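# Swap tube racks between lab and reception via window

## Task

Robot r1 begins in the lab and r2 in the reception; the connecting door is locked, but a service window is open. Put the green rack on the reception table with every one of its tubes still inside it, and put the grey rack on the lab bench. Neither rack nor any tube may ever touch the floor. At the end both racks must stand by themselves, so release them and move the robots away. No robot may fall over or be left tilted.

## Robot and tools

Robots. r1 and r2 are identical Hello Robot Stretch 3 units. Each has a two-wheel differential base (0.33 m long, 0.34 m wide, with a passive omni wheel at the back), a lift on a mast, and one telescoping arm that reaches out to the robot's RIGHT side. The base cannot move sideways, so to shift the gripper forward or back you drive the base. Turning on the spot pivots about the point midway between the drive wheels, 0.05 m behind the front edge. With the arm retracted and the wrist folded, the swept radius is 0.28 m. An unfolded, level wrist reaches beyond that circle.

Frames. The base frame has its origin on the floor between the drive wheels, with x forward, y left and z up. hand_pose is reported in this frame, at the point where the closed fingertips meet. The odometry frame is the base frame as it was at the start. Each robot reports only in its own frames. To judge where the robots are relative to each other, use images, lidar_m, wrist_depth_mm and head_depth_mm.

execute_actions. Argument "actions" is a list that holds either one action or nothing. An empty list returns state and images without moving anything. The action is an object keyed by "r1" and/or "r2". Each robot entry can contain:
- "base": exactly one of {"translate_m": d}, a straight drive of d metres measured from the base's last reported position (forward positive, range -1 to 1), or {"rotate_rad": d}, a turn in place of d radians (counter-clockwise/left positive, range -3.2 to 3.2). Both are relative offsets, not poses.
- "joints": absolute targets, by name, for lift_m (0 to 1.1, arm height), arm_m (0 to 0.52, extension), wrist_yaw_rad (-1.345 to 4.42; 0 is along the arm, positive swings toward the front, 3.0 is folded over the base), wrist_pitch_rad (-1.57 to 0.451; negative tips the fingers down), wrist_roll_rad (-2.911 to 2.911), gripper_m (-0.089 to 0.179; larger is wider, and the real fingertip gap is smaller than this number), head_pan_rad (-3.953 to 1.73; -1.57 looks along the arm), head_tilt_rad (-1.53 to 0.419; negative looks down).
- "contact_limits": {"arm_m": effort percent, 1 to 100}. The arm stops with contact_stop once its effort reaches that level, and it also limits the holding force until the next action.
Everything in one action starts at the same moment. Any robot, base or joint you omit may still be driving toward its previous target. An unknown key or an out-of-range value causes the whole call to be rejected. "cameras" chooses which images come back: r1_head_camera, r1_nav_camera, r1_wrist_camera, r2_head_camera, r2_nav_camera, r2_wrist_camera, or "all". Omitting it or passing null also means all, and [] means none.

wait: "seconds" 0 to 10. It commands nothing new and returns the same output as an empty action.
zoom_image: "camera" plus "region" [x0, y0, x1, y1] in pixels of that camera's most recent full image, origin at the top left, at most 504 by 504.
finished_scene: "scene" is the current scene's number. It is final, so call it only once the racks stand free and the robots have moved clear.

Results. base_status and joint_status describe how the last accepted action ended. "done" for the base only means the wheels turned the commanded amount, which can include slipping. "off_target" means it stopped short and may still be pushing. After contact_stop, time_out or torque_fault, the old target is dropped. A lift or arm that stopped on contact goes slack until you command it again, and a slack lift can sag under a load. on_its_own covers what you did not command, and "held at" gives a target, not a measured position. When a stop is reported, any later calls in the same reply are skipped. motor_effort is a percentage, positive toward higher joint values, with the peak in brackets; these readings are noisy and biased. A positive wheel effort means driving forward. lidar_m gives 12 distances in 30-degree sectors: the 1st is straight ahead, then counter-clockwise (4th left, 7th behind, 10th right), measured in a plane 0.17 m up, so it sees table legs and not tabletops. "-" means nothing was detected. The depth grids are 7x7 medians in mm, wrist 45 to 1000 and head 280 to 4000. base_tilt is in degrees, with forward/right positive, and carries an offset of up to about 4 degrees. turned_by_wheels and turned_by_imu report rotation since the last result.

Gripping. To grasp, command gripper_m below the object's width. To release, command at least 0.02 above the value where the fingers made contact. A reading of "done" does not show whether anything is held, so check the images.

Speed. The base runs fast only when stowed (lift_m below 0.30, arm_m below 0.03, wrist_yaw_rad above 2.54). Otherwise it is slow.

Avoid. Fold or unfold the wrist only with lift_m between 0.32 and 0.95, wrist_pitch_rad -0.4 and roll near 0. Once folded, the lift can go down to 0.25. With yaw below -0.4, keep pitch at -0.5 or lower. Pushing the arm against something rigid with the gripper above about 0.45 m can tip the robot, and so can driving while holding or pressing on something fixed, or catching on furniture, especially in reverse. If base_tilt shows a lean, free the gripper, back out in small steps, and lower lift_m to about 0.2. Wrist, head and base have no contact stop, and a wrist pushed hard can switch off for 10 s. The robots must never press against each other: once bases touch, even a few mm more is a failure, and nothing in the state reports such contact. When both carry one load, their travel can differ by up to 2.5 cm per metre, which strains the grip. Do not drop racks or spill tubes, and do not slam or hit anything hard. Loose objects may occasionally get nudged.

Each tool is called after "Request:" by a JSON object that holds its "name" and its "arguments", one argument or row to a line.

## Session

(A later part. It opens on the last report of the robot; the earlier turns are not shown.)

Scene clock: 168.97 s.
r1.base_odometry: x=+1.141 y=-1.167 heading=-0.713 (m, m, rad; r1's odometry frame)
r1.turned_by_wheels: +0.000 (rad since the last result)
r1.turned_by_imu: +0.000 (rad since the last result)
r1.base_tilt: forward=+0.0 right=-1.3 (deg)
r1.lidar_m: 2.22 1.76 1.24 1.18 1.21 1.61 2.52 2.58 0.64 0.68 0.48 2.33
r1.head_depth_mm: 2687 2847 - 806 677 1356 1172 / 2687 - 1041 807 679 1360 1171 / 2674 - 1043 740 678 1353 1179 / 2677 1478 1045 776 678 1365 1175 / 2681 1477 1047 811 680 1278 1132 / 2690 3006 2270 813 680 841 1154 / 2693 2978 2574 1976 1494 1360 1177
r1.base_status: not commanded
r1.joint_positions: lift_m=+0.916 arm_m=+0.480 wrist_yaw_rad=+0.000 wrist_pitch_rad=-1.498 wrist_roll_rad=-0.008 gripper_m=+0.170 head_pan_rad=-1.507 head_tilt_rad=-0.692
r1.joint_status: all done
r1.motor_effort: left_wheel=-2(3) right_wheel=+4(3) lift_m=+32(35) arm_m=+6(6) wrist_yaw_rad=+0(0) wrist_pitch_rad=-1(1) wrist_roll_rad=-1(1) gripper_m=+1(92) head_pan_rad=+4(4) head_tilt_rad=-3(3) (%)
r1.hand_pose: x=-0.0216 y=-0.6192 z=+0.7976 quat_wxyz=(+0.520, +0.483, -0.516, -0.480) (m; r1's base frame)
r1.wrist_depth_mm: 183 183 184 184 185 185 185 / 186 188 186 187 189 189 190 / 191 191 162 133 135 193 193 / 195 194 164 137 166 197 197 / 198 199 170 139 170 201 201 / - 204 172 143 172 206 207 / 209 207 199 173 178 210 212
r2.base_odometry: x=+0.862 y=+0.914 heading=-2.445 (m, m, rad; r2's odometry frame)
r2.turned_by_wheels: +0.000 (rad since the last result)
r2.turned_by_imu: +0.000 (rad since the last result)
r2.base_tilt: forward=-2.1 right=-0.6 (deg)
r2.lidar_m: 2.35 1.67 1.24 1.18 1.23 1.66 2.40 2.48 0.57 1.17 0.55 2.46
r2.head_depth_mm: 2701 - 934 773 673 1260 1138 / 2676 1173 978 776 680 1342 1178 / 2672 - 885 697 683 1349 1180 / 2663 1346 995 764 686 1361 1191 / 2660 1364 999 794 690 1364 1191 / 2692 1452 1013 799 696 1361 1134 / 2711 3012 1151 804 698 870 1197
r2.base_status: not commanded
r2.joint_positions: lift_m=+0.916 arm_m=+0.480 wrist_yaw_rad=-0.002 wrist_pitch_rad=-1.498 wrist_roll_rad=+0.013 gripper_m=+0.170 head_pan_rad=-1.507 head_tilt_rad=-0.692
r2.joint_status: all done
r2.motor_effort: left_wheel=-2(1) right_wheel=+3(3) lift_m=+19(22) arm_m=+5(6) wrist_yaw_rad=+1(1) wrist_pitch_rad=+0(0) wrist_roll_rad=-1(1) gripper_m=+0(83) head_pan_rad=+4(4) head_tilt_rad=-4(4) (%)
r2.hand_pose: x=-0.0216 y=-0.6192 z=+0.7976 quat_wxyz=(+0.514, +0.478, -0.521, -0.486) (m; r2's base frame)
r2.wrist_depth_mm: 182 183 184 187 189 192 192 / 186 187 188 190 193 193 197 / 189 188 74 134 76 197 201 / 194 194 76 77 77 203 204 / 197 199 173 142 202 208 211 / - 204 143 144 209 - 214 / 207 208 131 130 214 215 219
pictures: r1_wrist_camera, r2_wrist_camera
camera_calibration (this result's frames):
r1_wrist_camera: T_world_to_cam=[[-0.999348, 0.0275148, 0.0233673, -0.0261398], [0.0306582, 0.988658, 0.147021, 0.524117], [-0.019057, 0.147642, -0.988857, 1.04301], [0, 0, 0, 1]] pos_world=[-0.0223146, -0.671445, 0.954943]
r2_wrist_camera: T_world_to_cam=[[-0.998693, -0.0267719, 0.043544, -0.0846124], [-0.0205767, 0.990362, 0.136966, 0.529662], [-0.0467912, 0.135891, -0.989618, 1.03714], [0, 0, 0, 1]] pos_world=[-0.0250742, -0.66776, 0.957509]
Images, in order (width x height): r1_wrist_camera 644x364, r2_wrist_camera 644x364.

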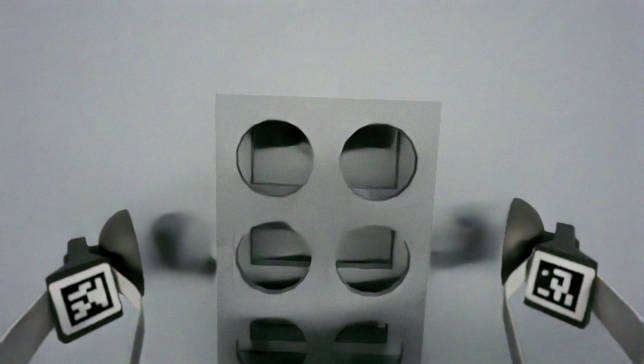

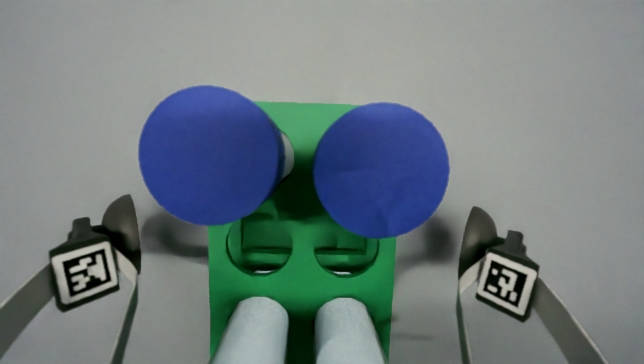

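Request:
{"name": "execute_actions", "arguments": {
  "actions": [
    {"r1":{"joints":{"arm_m":0.05,"lift_m":1.05}},"r2":{"joints":{"arm_m":0.05,"lift_m":1.05}}}
  ],
  "cameras": ["r1_nav_camera","r2_nav_camera"]
}}

Request:
{"name": "finished_scene", "arguments": {
  "scene": 1
}}

Scene clock: 173.63 s.
r1.base_odometry: x=+1.141 y=-1.167 heading=-0.713 (m, m, rad; r1's odometry frame)
r1.turned_by_wheels: +0.000 (rad since the last result)
r1.turned_by_imu: -0.001 (rad since the last result)
r1.base_tilt: forward=+0.0 right=-1.4 (deg)
r1.lidar_m: 2.22 1.76 1.24 1.18 1.22 1.61 2.52 2.59 0.64 0.68 0.48 2.33
r1.head_depth_mm: 2609 - - - 670 1344 1153 / 2611 - - - - - 1170 / 2630 - - - - - 1175 / 2681 1478 1043 790 679 1334 1179 / 2667 1486 1047 812 681 1333 1137 / 2671 3000 2273 811 680 840 1152 / 2670 2972 2546 1987 1500 1364 1176
r1.base_status: not commanded
r1.joint_positions: lift_m=+1.050 arm_m=+0.050 wrist_yaw_rad=+0.000 wrist_pitch_rad=-1.498 wrist_roll_rad=-0.008 gripper_m=+0.170 head_pan_rad=-1.507 head_tilt_rad=-0.692
r1.joint_status: all done
r1.motor_effort: left_wheel=-2(3) right_wheel=+3(4) lift_m=+45(48) arm_m=-7(7) wrist_yaw_rad=-1(0) wrist_pitch_rad=-1(1) wrist_roll_rad=-1(1) gripper_m=+0(0) head_pan_rad=+4(4) head_tilt_rad=-4(3) (%)
r1.hand_pose: x=-0.0216 y=-0.1901 z=+0.9312 quat_wxyz=(+0.520, +0.483, -0.515, -0.480) (m; r1's base frame)
r1.wrist_depth_mm: - - 848 - - - - / - - - - - - - / - - - - - - - / - - - - - - - / - - - - - - - / - - - - - - - / - - - - - - -
r2.base_odometry: x=+0.862 y=+0.914 heading=-2.445 (m, m, rad; r2's odometry frame)
r2.turned_by_wheels: +0.000 (rad since the last result)
r2.turned_by_imu: -0.001 (rad since the last result)
r2.base_tilt: forward=-2.1 right=-0.6 (deg)
r2.lidar_m: 2.35 1.67 1.23 1.19 1.22 1.65 2.41 2.48 0.57 1.17 0.54 2.48
r2.head_depth_mm: - - - - - 1258 1142 / - - - - - - 1174 / 2610 1342 1026 - - 1297 1183 / 2678 1347 992 767 671 1353 1182 / 2677 1357 1001 792 692 1385 1165 / 2725 1448 1013 798 695 1368 1133 / 2707 2988 1152 805 698 872 1196
r2.base_status: not commanded
r2.joint_positions: lift_m=+1.050 arm_m=+0.050 wrist_yaw_rad=+0.000 wrist_pitch_rad=-1.498 wrist_roll_rad=+0.013 gripper_m=+0.170 head_pan_rad=-1.507 head_tilt_rad=-0.692
r2.joint_status: all done
r2.motor_effort: left_wheel=-2(1) right_wheel=+3(3) lift_m=+25(26) arm_m=-4(6) wrist_yaw_rad=+0(1) wrist_pitch_rad=-1(1) wrist_roll_rad=-1(1) gripper_m=+0(0) head_pan_rad=+4(4) head_tilt_rad=-4(4) (%)
r2.hand_pose: x=-0.0216 y=-0.1899 z=+0.9312 quat_wxyz=(+0.514, +0.478, -0.521, -0.485) (m; r2's base frame)
r2.wrist_depth_mm: - - - - - - - / - - - - - - - / - - - - - - - / - - - - - - - / - - - - - - - / - - - - - - - / - - - - - - -
pictures: r1_nav_camera (sideways: a quarter turn counterclockwise sets it upright), r2_nav_camera (sideways: a quarter turn counterclockwise sets it upright)
camera_calibration (this result's frames):
r1_nav_camera: T_world_to_cam=[[0.0274367, -0.662573, 0.748495, -0.930803], [-0.998935, -0.0459517, -0.00406001, 0.0579753], [0.0370847, -0.747587, -0.663128, 0.823726], [0, 0, 0, 1]] pos_world=[0.0529041, 0.00174588, 1.24317]
r2_nav_camera: T_world_to_cam=[[-0.0189018, -0.625315, 0.780143, -0.969291], [-0.995403, -0.0615037, -0.0734149, 0.145816], [0.0938891, -0.777945, -0.621278, 0.761656], [0, 0, 0, 1]] pos_world=[0.0553129, -0.00461778, 1.24009]
Images, in order (width x height): r1_nav_camera 672x504, r2_nav_camera 672x504.

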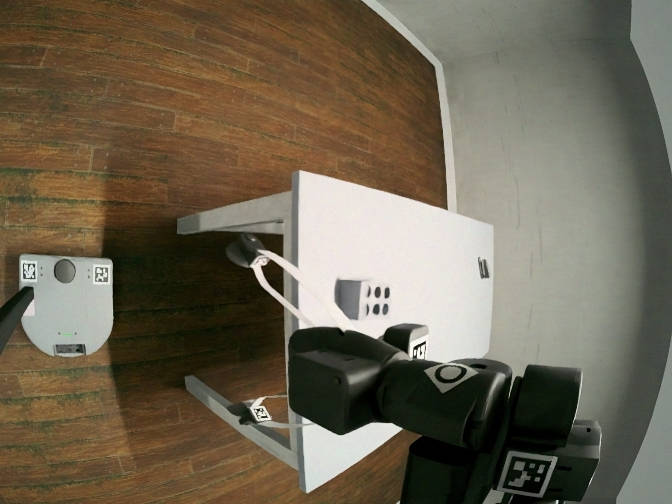

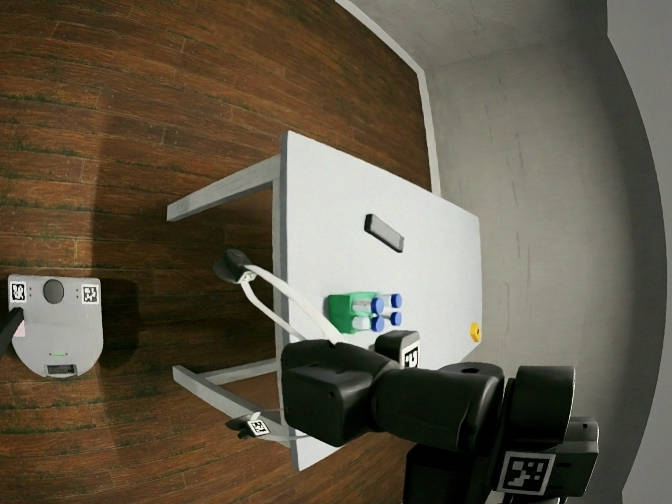

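The scene is finished: the task was done.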